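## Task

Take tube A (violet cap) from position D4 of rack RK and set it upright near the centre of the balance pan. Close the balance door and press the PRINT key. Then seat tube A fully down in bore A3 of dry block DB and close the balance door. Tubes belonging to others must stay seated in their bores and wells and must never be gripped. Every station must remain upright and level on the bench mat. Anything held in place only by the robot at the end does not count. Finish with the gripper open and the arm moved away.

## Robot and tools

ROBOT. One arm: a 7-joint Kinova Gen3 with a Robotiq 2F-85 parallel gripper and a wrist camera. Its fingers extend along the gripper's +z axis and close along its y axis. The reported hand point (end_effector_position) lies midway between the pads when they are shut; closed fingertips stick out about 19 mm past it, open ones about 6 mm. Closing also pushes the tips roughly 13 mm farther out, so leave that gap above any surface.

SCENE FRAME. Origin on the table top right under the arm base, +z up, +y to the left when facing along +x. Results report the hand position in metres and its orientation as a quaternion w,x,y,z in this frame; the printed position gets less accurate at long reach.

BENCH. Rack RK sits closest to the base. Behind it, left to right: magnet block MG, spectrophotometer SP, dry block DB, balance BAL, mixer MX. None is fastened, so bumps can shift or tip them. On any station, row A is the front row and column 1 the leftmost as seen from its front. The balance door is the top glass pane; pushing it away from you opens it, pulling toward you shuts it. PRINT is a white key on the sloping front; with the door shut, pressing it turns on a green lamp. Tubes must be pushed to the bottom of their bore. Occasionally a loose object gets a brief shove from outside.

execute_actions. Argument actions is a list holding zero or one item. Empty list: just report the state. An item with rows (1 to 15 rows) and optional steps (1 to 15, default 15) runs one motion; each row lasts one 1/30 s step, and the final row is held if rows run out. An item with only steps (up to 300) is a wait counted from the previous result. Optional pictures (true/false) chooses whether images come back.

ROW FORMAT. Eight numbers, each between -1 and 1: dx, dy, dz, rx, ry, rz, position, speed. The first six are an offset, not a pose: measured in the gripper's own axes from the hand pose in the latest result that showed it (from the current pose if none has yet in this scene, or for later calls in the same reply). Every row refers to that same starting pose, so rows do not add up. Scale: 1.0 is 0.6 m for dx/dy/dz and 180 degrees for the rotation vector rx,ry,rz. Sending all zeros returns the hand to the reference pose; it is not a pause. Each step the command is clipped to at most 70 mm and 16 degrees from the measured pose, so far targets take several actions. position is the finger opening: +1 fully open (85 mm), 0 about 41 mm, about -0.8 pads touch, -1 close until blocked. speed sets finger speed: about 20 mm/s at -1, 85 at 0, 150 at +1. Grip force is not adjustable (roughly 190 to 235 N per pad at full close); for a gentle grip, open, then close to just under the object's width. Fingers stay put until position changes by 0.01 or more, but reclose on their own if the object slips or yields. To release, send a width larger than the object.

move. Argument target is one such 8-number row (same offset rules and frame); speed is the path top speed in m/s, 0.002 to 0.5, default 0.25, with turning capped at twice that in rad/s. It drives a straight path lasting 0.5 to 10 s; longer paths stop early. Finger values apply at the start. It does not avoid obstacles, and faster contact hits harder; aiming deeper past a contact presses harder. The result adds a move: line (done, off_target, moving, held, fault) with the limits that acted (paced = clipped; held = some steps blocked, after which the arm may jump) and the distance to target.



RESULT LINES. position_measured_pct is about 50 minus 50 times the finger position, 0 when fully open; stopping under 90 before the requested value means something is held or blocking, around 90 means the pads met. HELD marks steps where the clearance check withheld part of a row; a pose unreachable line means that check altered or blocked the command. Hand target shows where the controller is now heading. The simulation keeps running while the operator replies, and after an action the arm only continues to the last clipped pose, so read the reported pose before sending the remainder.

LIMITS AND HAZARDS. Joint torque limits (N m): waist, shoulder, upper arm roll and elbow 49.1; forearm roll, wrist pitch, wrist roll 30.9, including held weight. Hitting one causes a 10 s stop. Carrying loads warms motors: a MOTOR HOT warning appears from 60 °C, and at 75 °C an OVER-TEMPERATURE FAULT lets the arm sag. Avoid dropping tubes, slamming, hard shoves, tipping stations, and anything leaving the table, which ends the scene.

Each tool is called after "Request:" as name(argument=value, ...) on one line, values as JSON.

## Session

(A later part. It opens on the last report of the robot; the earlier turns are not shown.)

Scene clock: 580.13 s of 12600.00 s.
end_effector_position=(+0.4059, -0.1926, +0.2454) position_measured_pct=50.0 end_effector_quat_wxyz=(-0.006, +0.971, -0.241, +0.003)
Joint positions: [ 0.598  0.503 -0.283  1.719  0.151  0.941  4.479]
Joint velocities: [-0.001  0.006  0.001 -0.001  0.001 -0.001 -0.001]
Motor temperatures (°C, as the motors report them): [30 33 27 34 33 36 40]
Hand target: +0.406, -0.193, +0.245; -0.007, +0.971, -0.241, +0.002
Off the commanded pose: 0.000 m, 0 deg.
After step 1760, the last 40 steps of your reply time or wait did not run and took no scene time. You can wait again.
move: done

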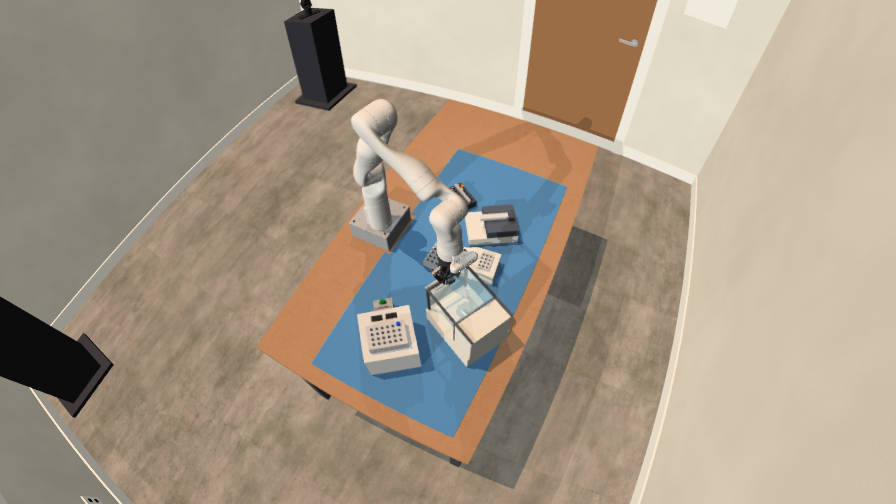

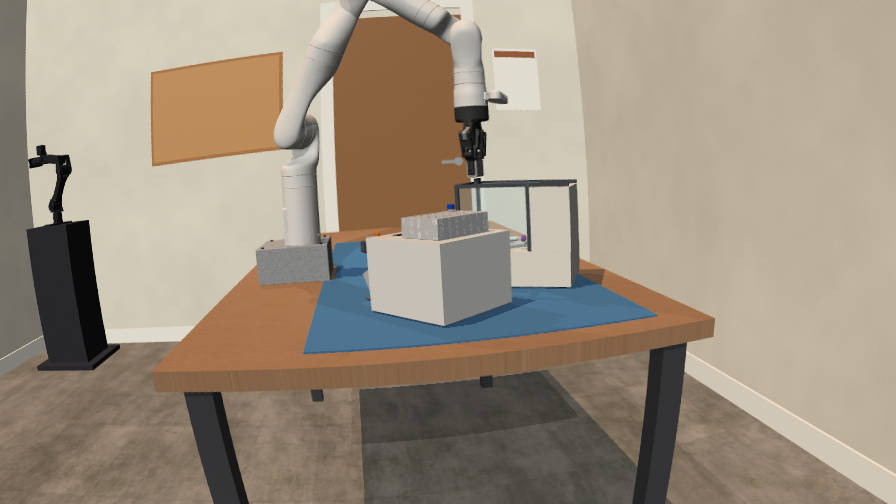

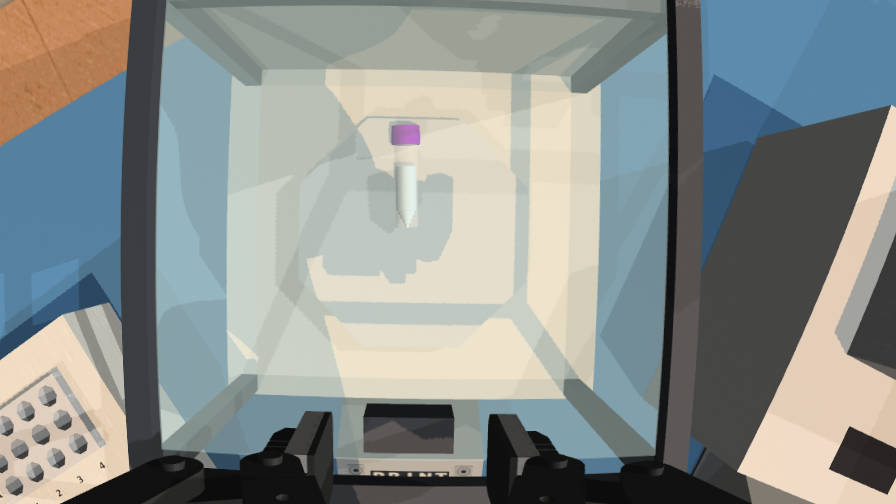

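Request:
move(target=[0.004,0,0.022,0,0,0,0,0], speed=0.02)

Request:
execute_actions(actions=[{"rows":[[0,0,0,0,0,0,-0.42,-0.5]],"steps":15}], pictures=false)

Request:
move(target=[0.18,0,0,0,0,0,-0.42,-0.5], speed=0.04)

Scene clock: 587.77 s of 12600.00 s.
end_effector_position=(+0.4082, -0.1936, +0.2324) position_measured_pct=50.0 end_effector_quat_wxyz=(-0.006, +0.971, -0.241, +0.003)
Joint positions: [ 0.594  0.527 -0.278  1.728  0.16   0.908  4.472]
Joint velocities: [-0.001  0.003  0.001  0.001  0.    -0.003 -0.001]
Motor temperatures (°C, as the motors report them): [30 34 27 34 33 36 40]
Hand target: +0.408, -0.194, +0.232; -0.006, +0.971, -0.241, +0.003
Off the commanded pose: 0.000 m, 0 deg.
move: done

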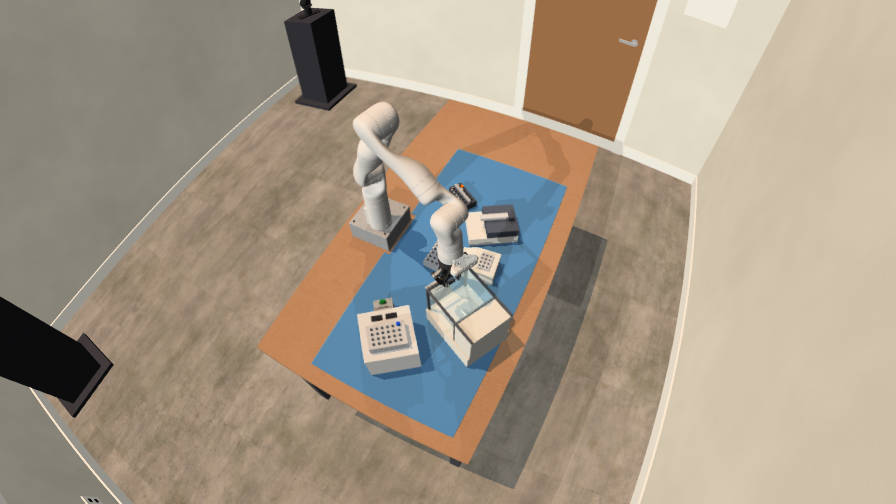

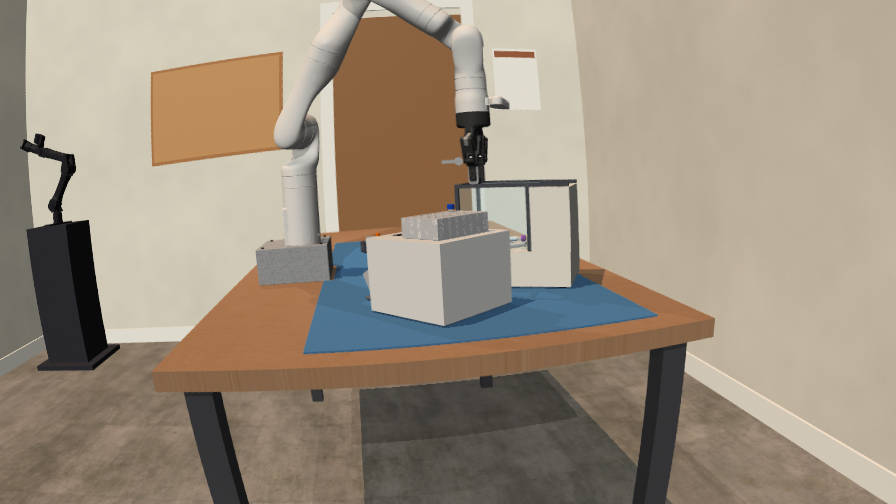

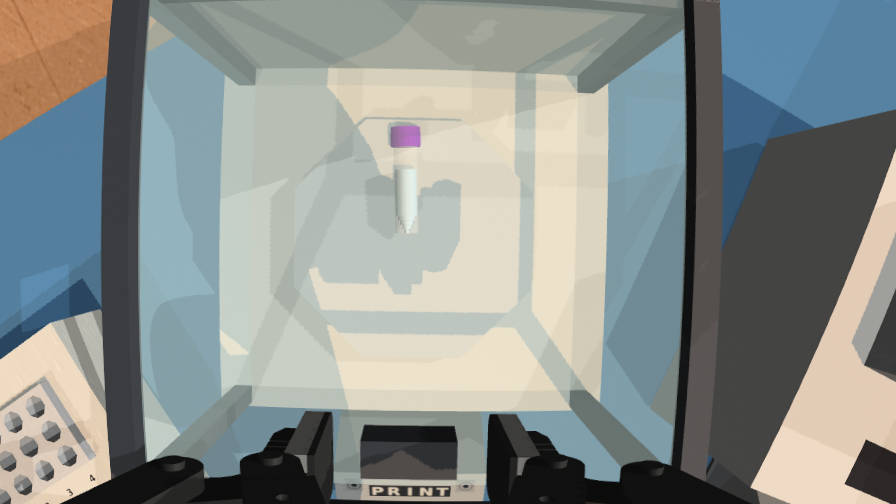

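Scene clock: 588.27 s of 12600.00 s.
end_effector_position=(+0.4083, -0.1933, +0.2326) position_measured_pct=67.9 end_effector_quat_wxyz=(-0.007, +0.971, -0.241, +0.003)
Joint positions: [ 0.594  0.526 -0.279  1.728  0.159  0.909  4.472]
Joint velocities: [-0.    -0.    -0.     0.002 -0.001 -0.002  0.001]
Motor temperatures (°C, as the motors report them): [30 34 27 34 33 36 40]
Hand target: +0.408, -0.194, +0.232; -0.006, +0.971, -0.241, +0.003
Off the commanded pose: 0.000 m, 0 deg.
Steps of this call (steps 1 to 15: all 15 steps of this action). Readings (end_effector_position | what the end effector reports):
1: (+0.4082, -0.1936, +0.2324) | position_measured_pct=50.0
2: (+0.4082, -0.1936, +0.2324) | position_measured_pct=50.0
4: (+0.4082, -0.1936, +0.2324) | position_measured_pct=52.4
8: (+0.4082, -0.1936, +0.2324) | position_measured_pct=59.5
15: the state above

Scene clock: 591.53 s of 12600.00 s.
end_effector_position=(+0.5036, -0.2426, +0.2331) position_measured_pct=67.9 end_effector_quat_wxyz=(-0.007, +0.971, -0.240, +0.002)
Joint positions: [ 0.557  0.74  -0.255  1.313  0.176  1.112  4.508]
Joint velocities: [-0.001  0.003  0.002 -0.006  0.001  0.003  0.001]
Motor temperatures (°C, as the motors report them): [30 34 27 34 33 36 40]
Hand target: +0.504, -0.243, +0.233; -0.007, +0.971, -0.240, +0.003
Off the commanded pose: 0.001 m, 0 deg.
move: done

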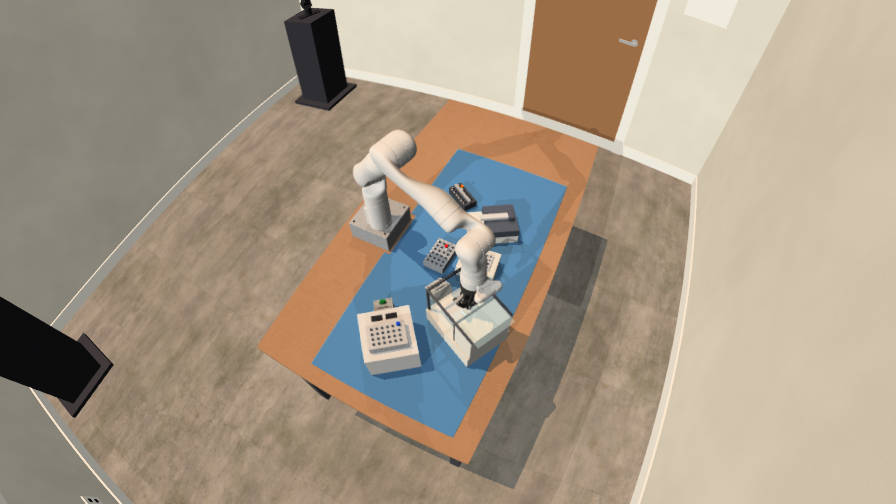

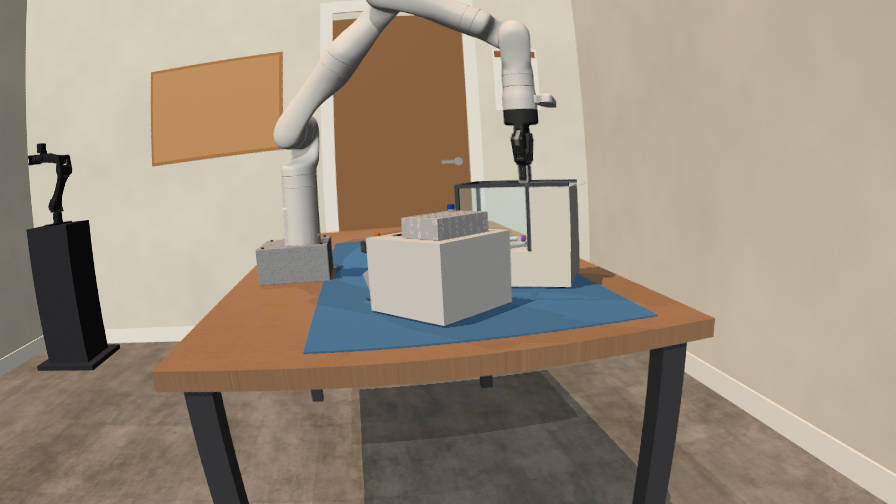

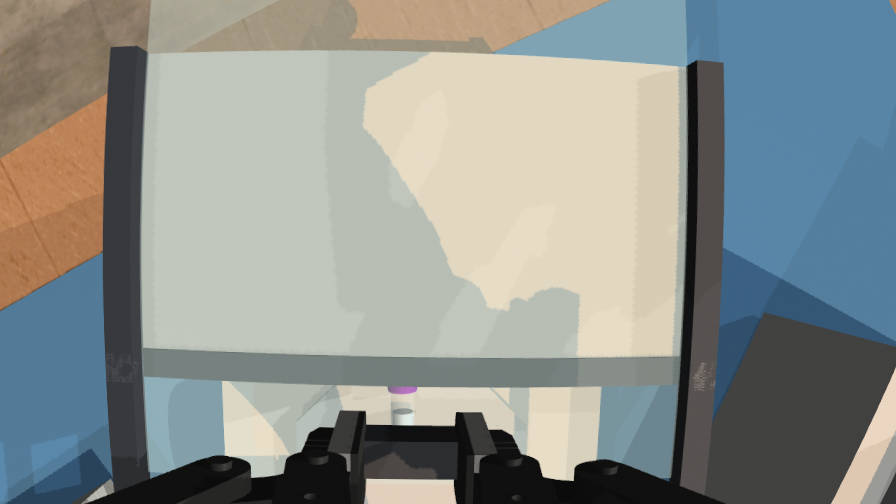

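Request:
move(target=[0.02,0,0,0,0,0,-0.42,-0.5], speed=0.015)

Scene clock: 596.33 s of 12600.00 s.
end_effector_position=(+0.5103, -0.2460, +0.2330) position_measured_pct=67.9 end_effector_quat_wxyz=(-0.008, +0.971, -0.240, -0.003)
Joint positions: [ 0.553  0.764 -0.253  1.265  0.175  1.147  4.514]
Joint velocities: [-0.001  0.003  0.    -0.006 -0.     0.004  0.001]
Motor temperatures (°C, as the motors report them): [30 34 27 34 33 36 40]
Hand target: +0.514, -0.248, +0.233; -0.007, +0.971, -0.240, +0.002
Off the commanded pose: 0.004 m, 1 deg.
move: off_target

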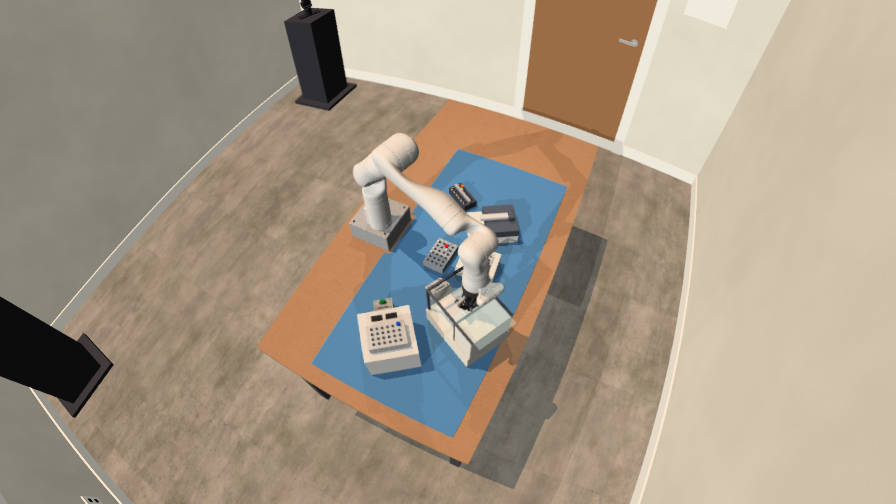

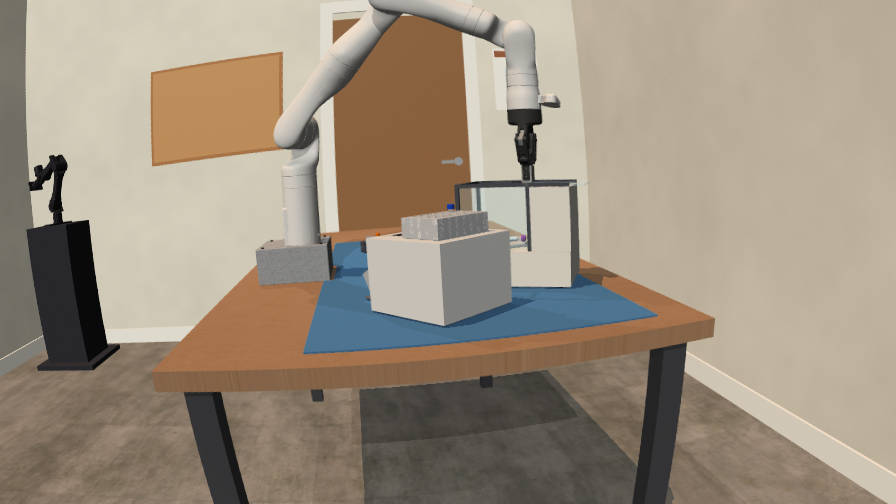

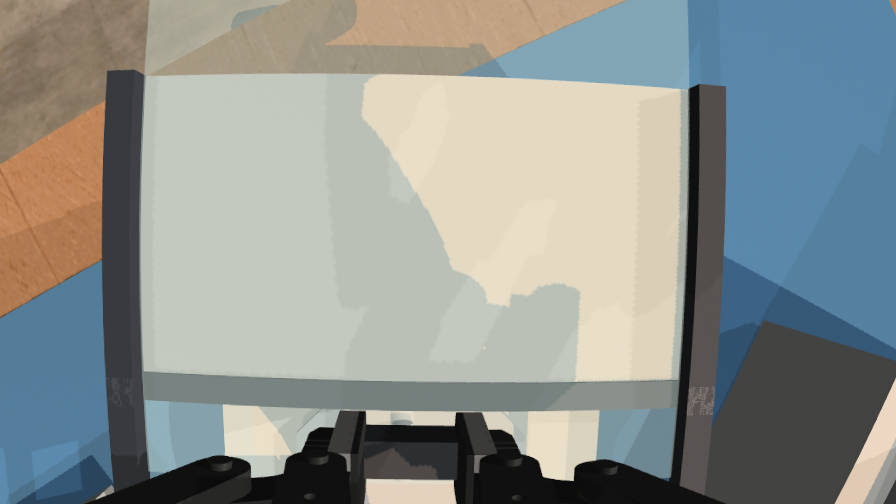

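Request:
execute_actions(actions=[{"rows":[[-0.003,0,0,0,0,0,0,0]],"steps":12}], pictures=false)

Request:
move(target=[0,0,-0.06,0,0,0,-0.3,0], speed=0.08)

Request:
move(target=[-0.085,0,0.0,0,0,0,-0.3,0], speed=0.08)

Scene clock: 617.30 s of 12600.00 s.
end_effector_position=(+0.5087, -0.2452, +0.2330) position_measured_pct=50.0 end_effector_quat_wxyz=(-0.008, +0.971, -0.240, -0.003)
Joint positions: [ 0.553  0.76  -0.254  1.273  0.175  1.143  4.513]
Joint velocities: [ 0.    -0.001  0.     0.001 -0.     0.001  0.   ]
Motor temperatures (°C, as the motors report them): [30 34 27 34 33 36 40]
Hand target: +0.509, -0.245, +0.233; -0.008, +0.971, -0.240, -0.003
Off the commanded pose: 0.000 m, 0 deg.
Steps of this call (steps 1 to 617: nothing new was sent; steps 618 to 629: all 12 steps of this action). Readings (end_effector_position | what the end effector reports):
618: (+0.5101, -0.2460, +0.2331) | position_measured_pct=67.9
619: (+0.5097, -0.2457, +0.2331) | position_measured_pct=67.9
621: (+0.5095, -0.2456, +0.2331) | position_measured_pct=63.5
625: (+0.5089, -0.2453, +0.2330) | position_measured_pct=52.8
629: the state above

Scene clock: 618.37 s of 12600.00 s.
end_effector_position=(+0.5087, -0.2457, +0.2689) position_measured_pct=65.1 end_effector_quat_wxyz=(-0.008, +0.971, -0.240, -0.003)
Joint positions: [ 0.554  0.724 -0.258  1.217  0.165  1.232  4.522]
Joint velocities: [-0.    -0.001 -0.    -0.003  0.001  0.003  0.001]
Motor temperatures (°C, as the motors report them): [30 34 27 34 33 36 40]
Hand target: +0.509, -0.246, +0.269; -0.008, +0.971, -0.240, -0.003
Off the commanded pose: 0.000 m, 0 deg.
move: done

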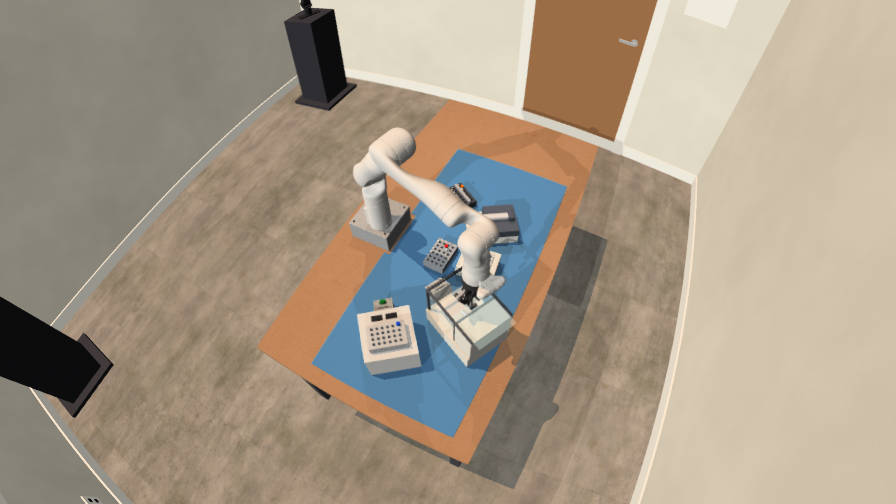

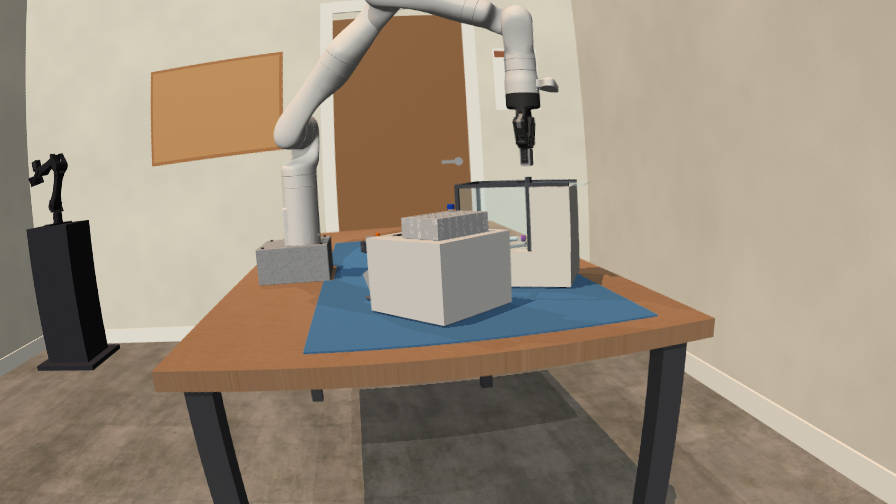

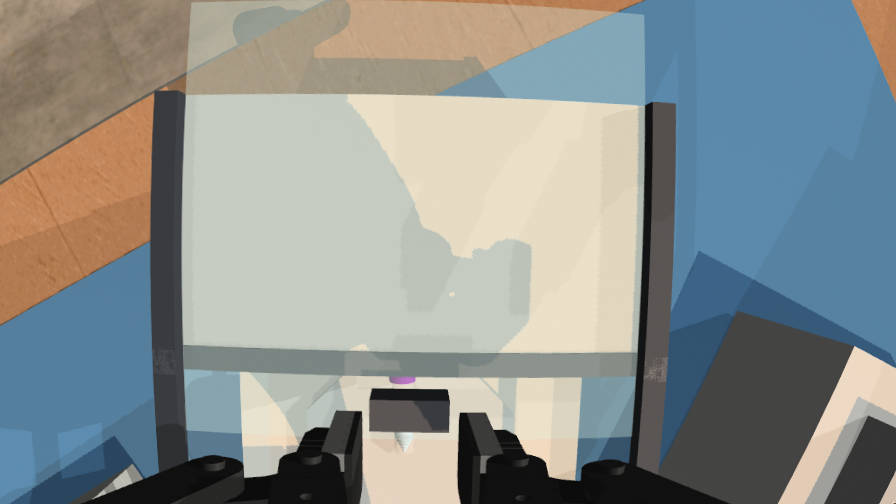

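Scene clock: 619.40 s of 12600.00 s.
end_effector_position=(+0.4635, -0.2221, +0.2690) position_measured_pct=65.1 end_effector_quat_wxyz=(-0.008, +0.971, -0.240, -0.004)
Joint positions: [ 0.576  0.612 -0.271  1.432  0.154  1.131  4.505]
Joint velocities: [ 0.002 -0.008  0.     0.008  0.001 -0.002  0.   ]
Motor temperatures (°C, as the motors report them): [30 34 27 34 33 36 40]
Hand target: +0.463, -0.222, +0.269; -0.008, +0.971, -0.240, -0.003
Off the commanded pose: 0.000 m, 0 deg.
move: done

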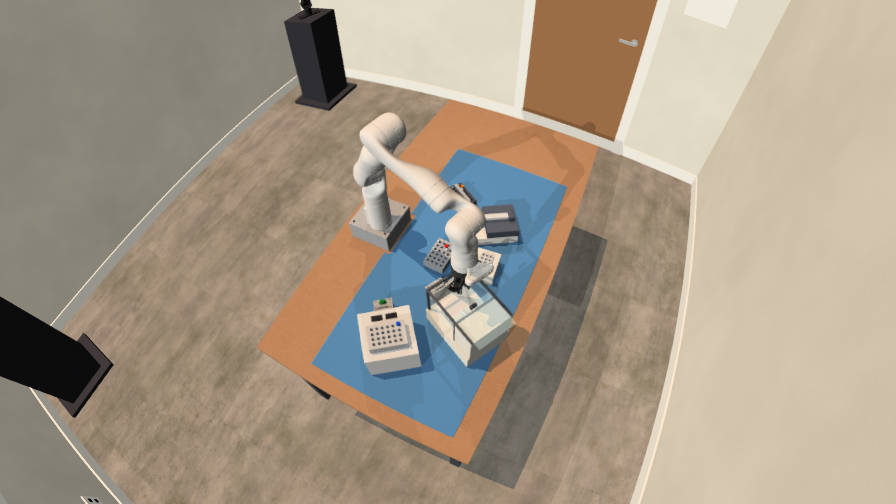

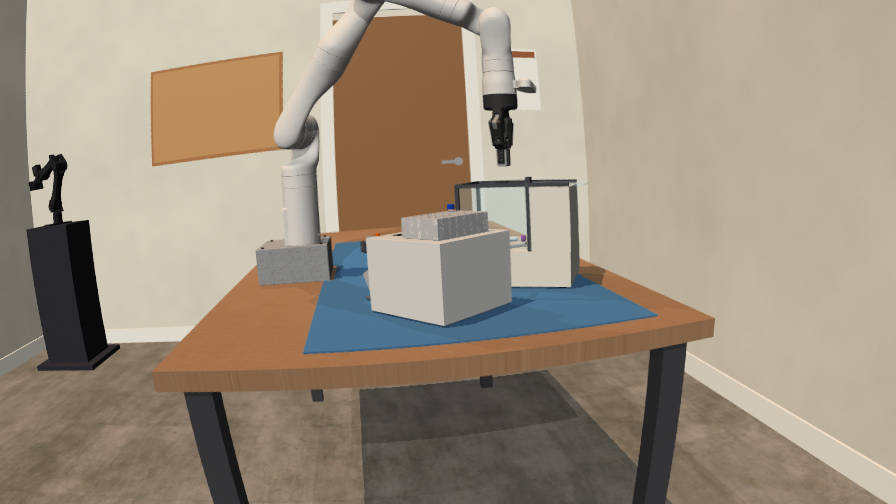

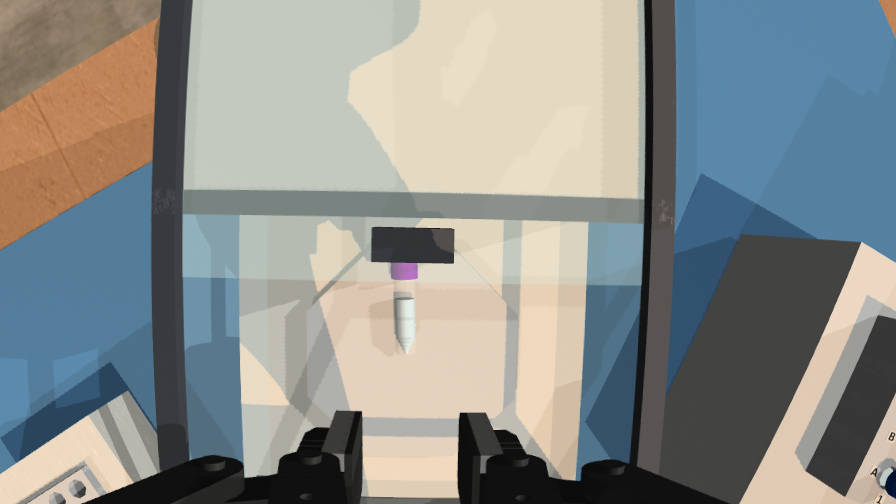

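Request:
move(target=[0,-0.005,0,0,0.056,0,-0.3,0], speed=0.08)

Request:
move(target=[-0.0255,0,0.231,0,0,0,-0.3,0], speed=0.06)

Scene clock: 630.03 s of 12600.00 s.
end_effector_position=(+0.4648, -0.2195, +0.2686) position_measured_pct=65.1 end_effector_quat_wxyz=(+0.013, +0.967, -0.240, +0.081)
Joint positions: [ 0.58   0.505 -0.27   1.641  0.184  0.856  4.463]
Joint velocities: [-0.    -0.007  0.001  0.009  0.003 -0.009 -0.001]
Motor temperatures (°C, as the motors report them): [30 34 27 34 33 36 40]
Hand target: +0.465, -0.219, +0.269; +0.013, +0.967, -0.240, +0.082
Off the commanded pose: 0.000 m, 0 deg.
move: done

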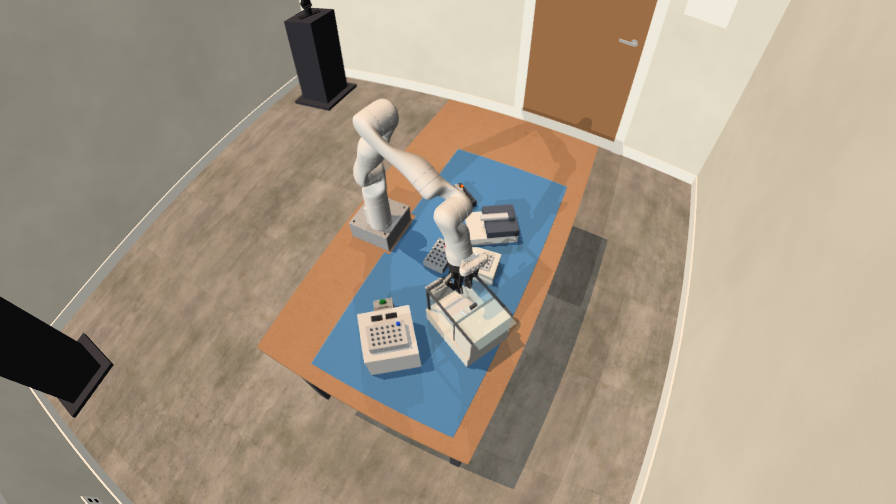

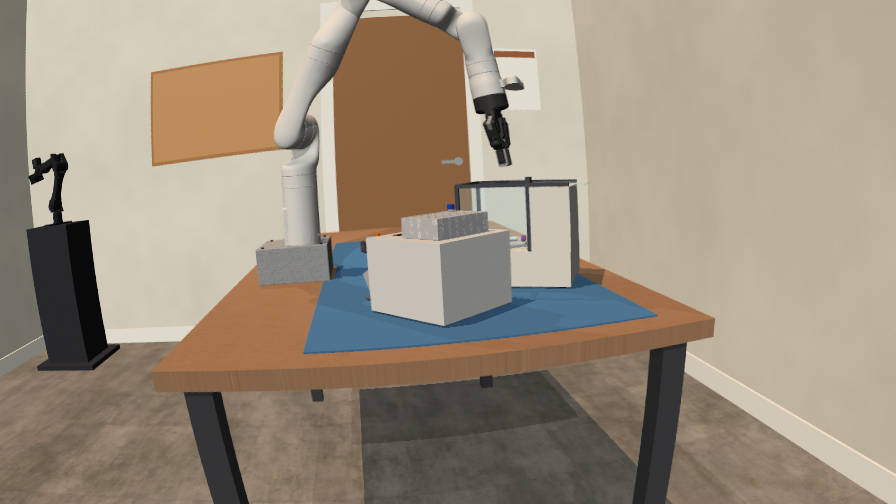

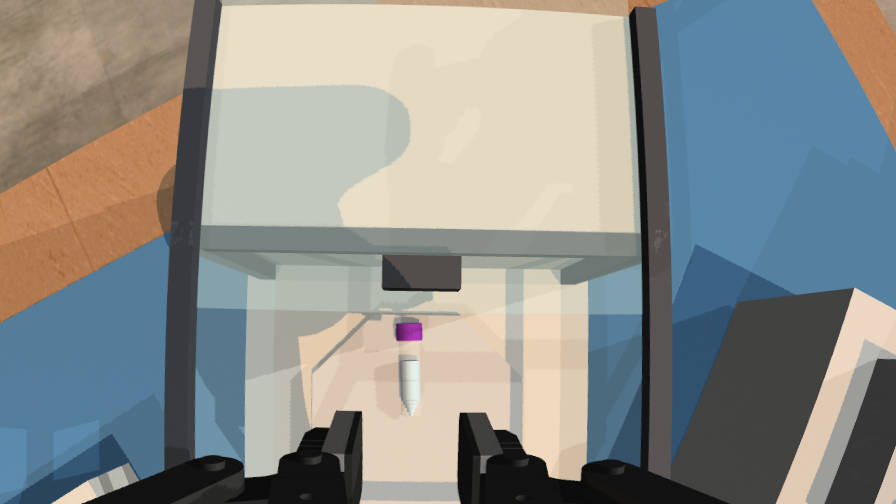

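Scene clock: 632.70 s of 12600.00 s.
end_effector_position=(+0.4727, -0.2217, +0.1299) position_measured_pct=65.1 end_effector_quat_wxyz=(+0.013, +0.967, -0.240, +0.082)
Joint positions: [ 0.522  0.739 -0.192  1.755  0.275  0.509  4.378]
Joint velocities: [-0.002  0.005  0.     0.002  0.002 -0.003 -0.001]
Motor temperatures (°C, as the motors report them): [30 34 27 34 33 36 40]
Hand target: +0.473, -0.222, +0.130; +0.013, +0.967, -0.240, +0.081
Off the commanded pose: 0.001 m, 0 deg.
move: done

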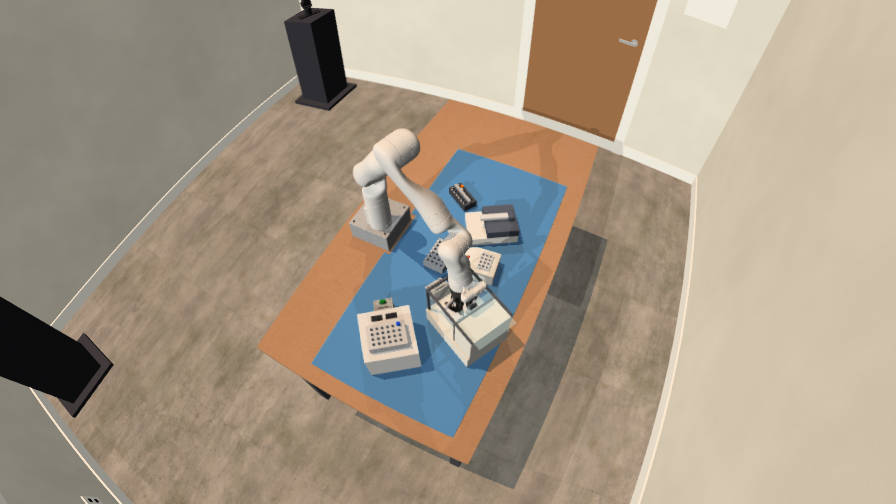

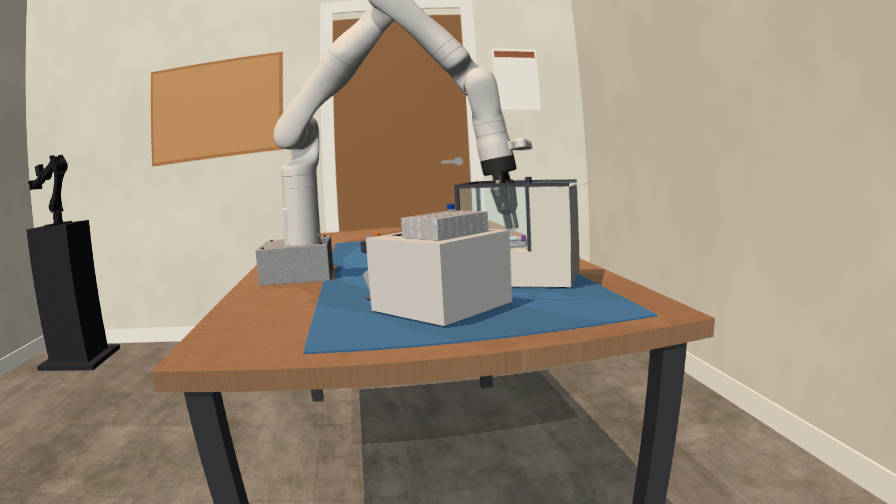

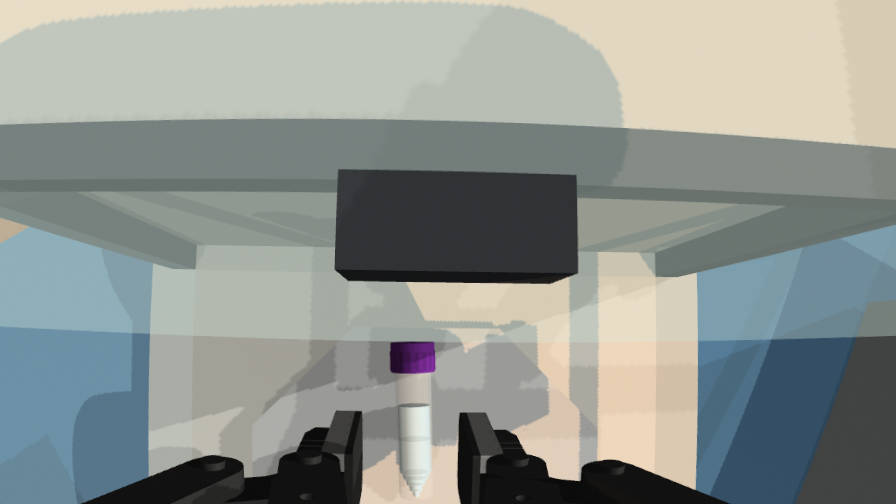

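Request:
move(target=[0,0,0.026,0,0,0,-0.3,0], speed=0.015)

Scene clock: 639.47 s of 12600.00 s.
end_effector_position=(+0.4751, -0.2228, +0.1147) position_measured_pct=65.1 end_effector_quat_wxyz=(+0.013, +0.967, -0.240, +0.082)
Joint positions: [ 0.515  0.771 -0.181  1.753  0.283  0.478  4.371]
Joint velocities: [-0.001  0.004  0.001  0.001 -0.    -0.002 -0.001]
Motor temperatures (°C, as the motors report them): [30 34 27 34 33 36 40]
Hand target: +0.475, -0.223, +0.114; +0.013, +0.967, -0.240, +0.082
Off the commanded pose: 0.000 m, 0 deg.
move: done

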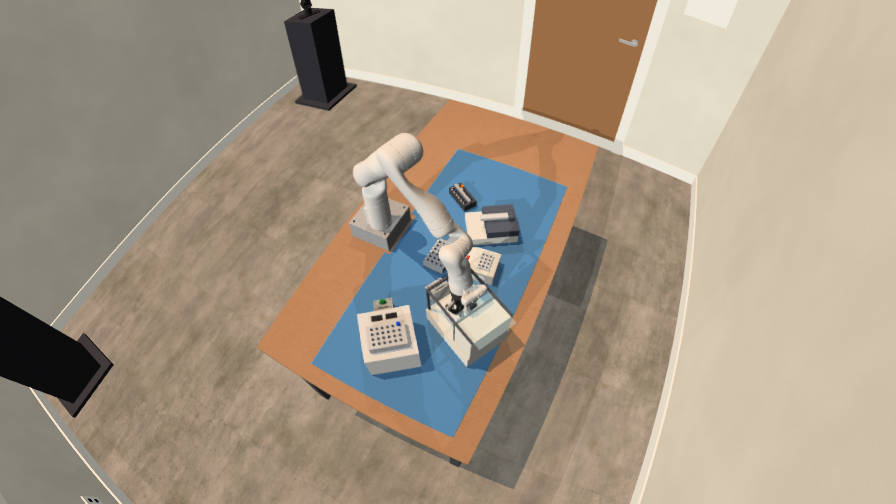

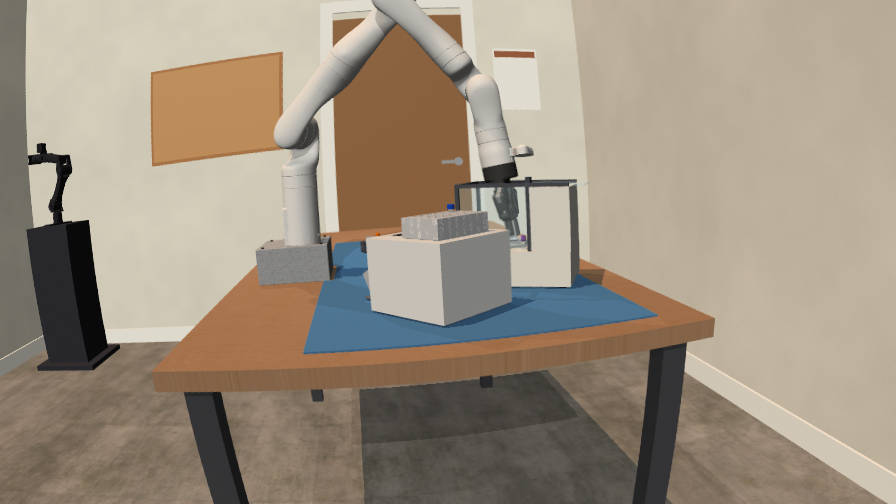

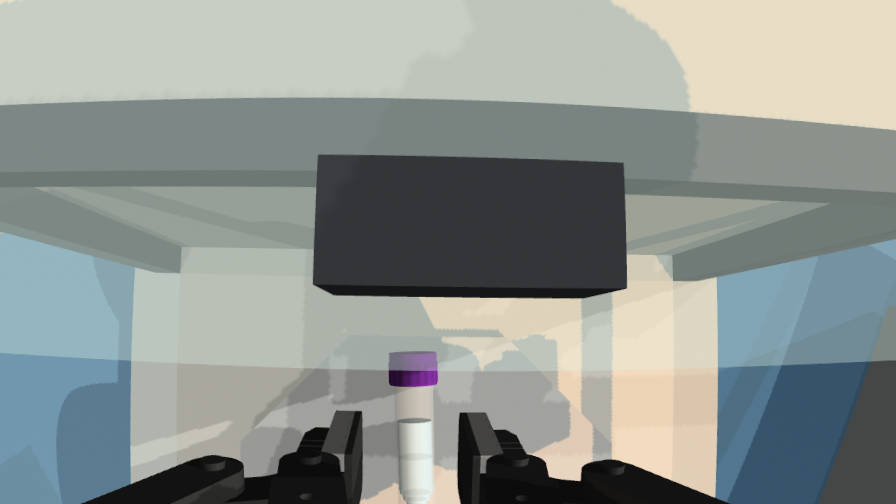

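Request:
move(target=[0,0,0.006,0,0,0,-0.3,0], speed=0.01)

Request:
execute_actions(actions=[{"rows":[[0,0,0,0,0,0,-0.7,-0.7]],"steps":15}])

Scene clock: 655.20 s of 12600.00 s.
end_effector_position=(+0.4757, -0.2231, +0.1112) position_measured_pct=65.1 end_effector_quat_wxyz=(+0.013, +0.967, -0.240, +0.082)
Joint positions: [ 0.513  0.779 -0.179  1.752  0.285  0.471  4.369]
Joint velocities: [-0.     0.002 -0.001  0.     0.002 -0.002  0.   ]
Motor temperatures (°C, as the motors report them): [30 34 27 34 33 36 40]
Hand target: +0.476, -0.223, +0.111; +0.013, +0.967, -0.240, +0.082
Off the commanded pose: 0.000 m, 0 deg.
move: done

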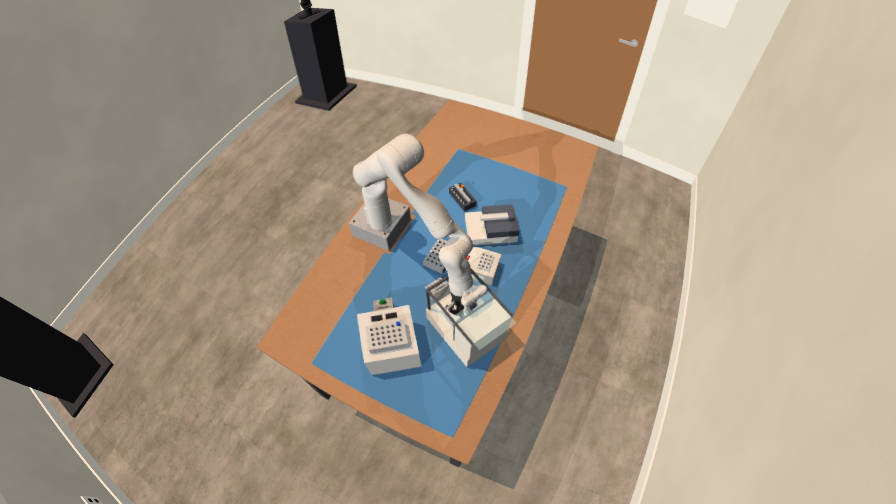

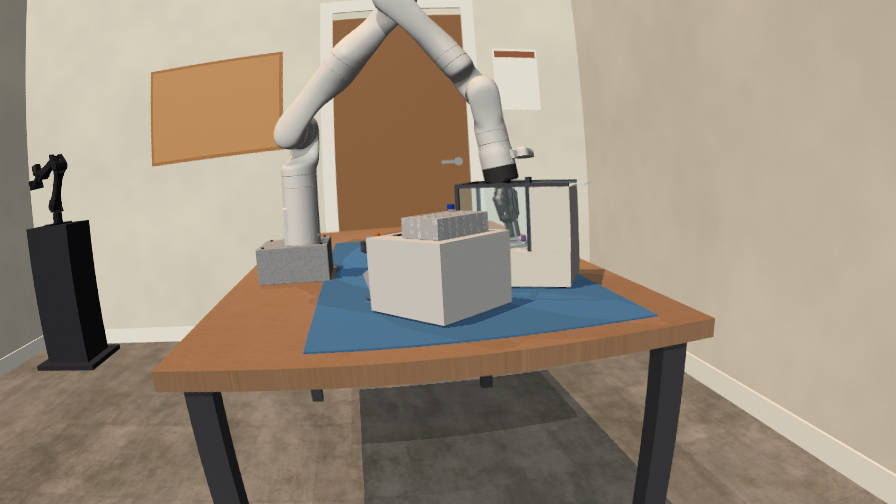

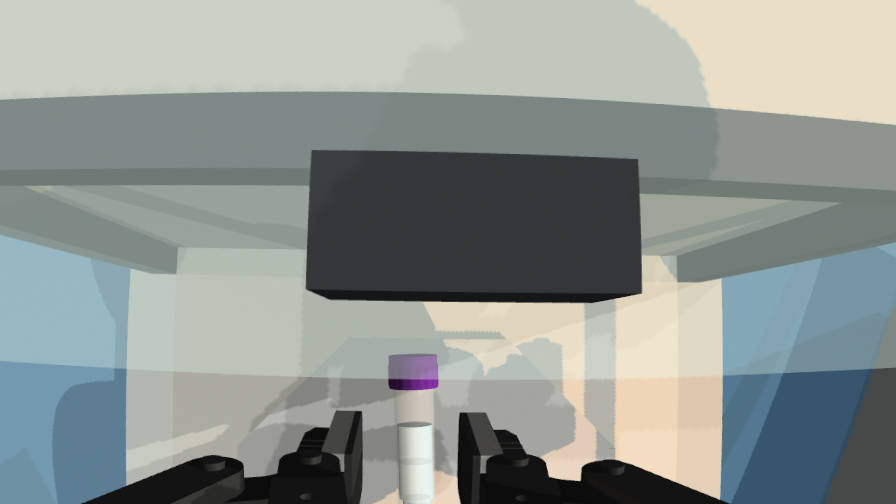

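Scene clock: 655.70 s of 12600.00 s.
end_effector_position=(+0.4757, -0.2231, +0.1112) position_measured_pct=81.7 end_effector_quat_wxyz=(+0.013, +0.967, -0.240, +0.082)
Joint positions: [ 0.513  0.779 -0.179  1.752  0.285  0.471  4.369]
Joint velocities: [ 0.    -0.001  0.001 -0.    -0.    -0.     0.   ]
Motor temperatures (°C, as the motors report them): [30 34 27 34 33 36 40]
Hand target: +0.476, -0.223, +0.111; +0.013, +0.967, -0.240, +0.082
Off the commanded pose: 0.000 m, 0 deg.
Steps of this call (steps 1 to 15: all 15 steps of this action). Readings (end_effector_position | what the end effector reports):
1: (+0.4757, -0.2231, +0.1112) | position_measured_pct=65.1
2: (+0.4757, -0.2231, +0.1112) | position_measured_pct=65.5
4: (+0.4757, -0.2231, +0.1112) | position_measured_pct=67.1
8: (+0.4757, -0.2231, +0.1112) | position_measured_pct=72.2
15: the state above

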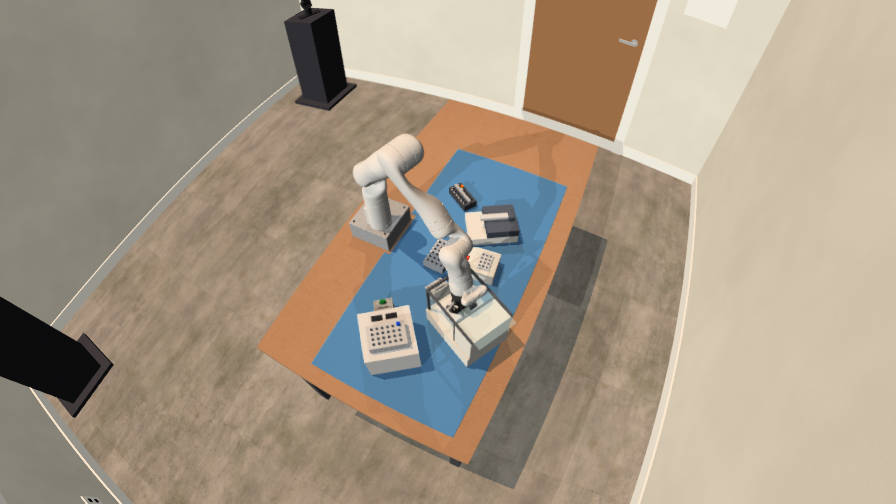

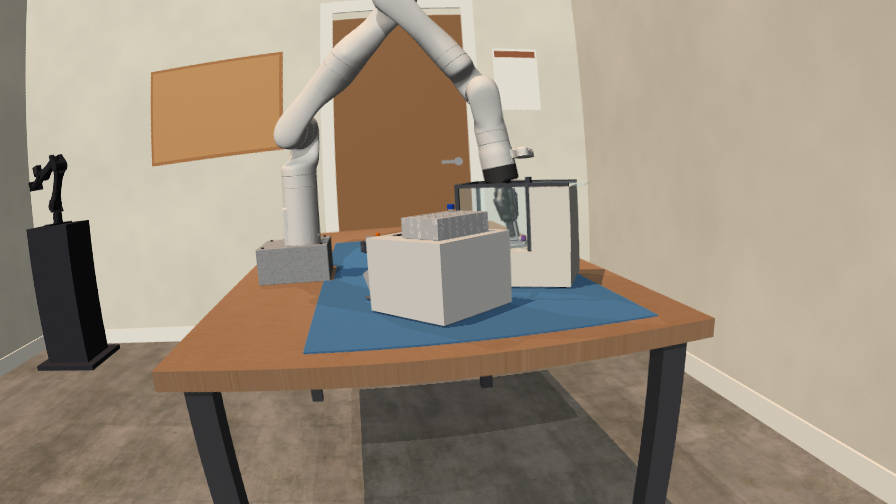

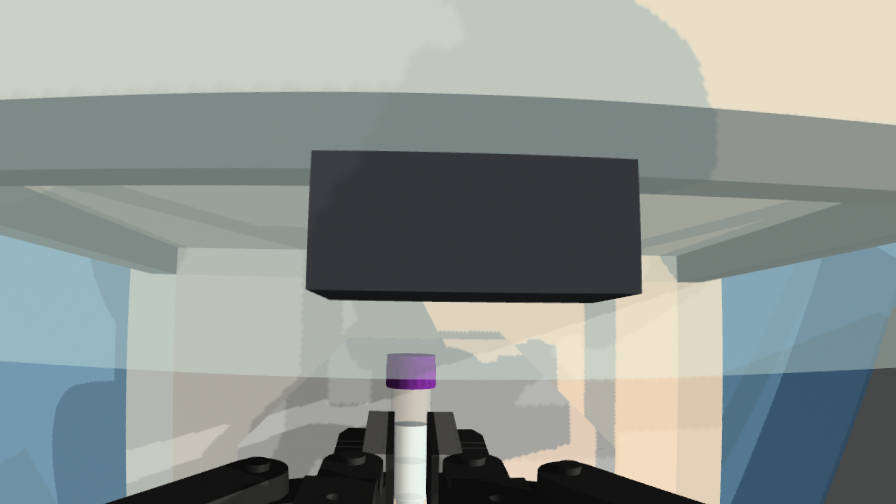

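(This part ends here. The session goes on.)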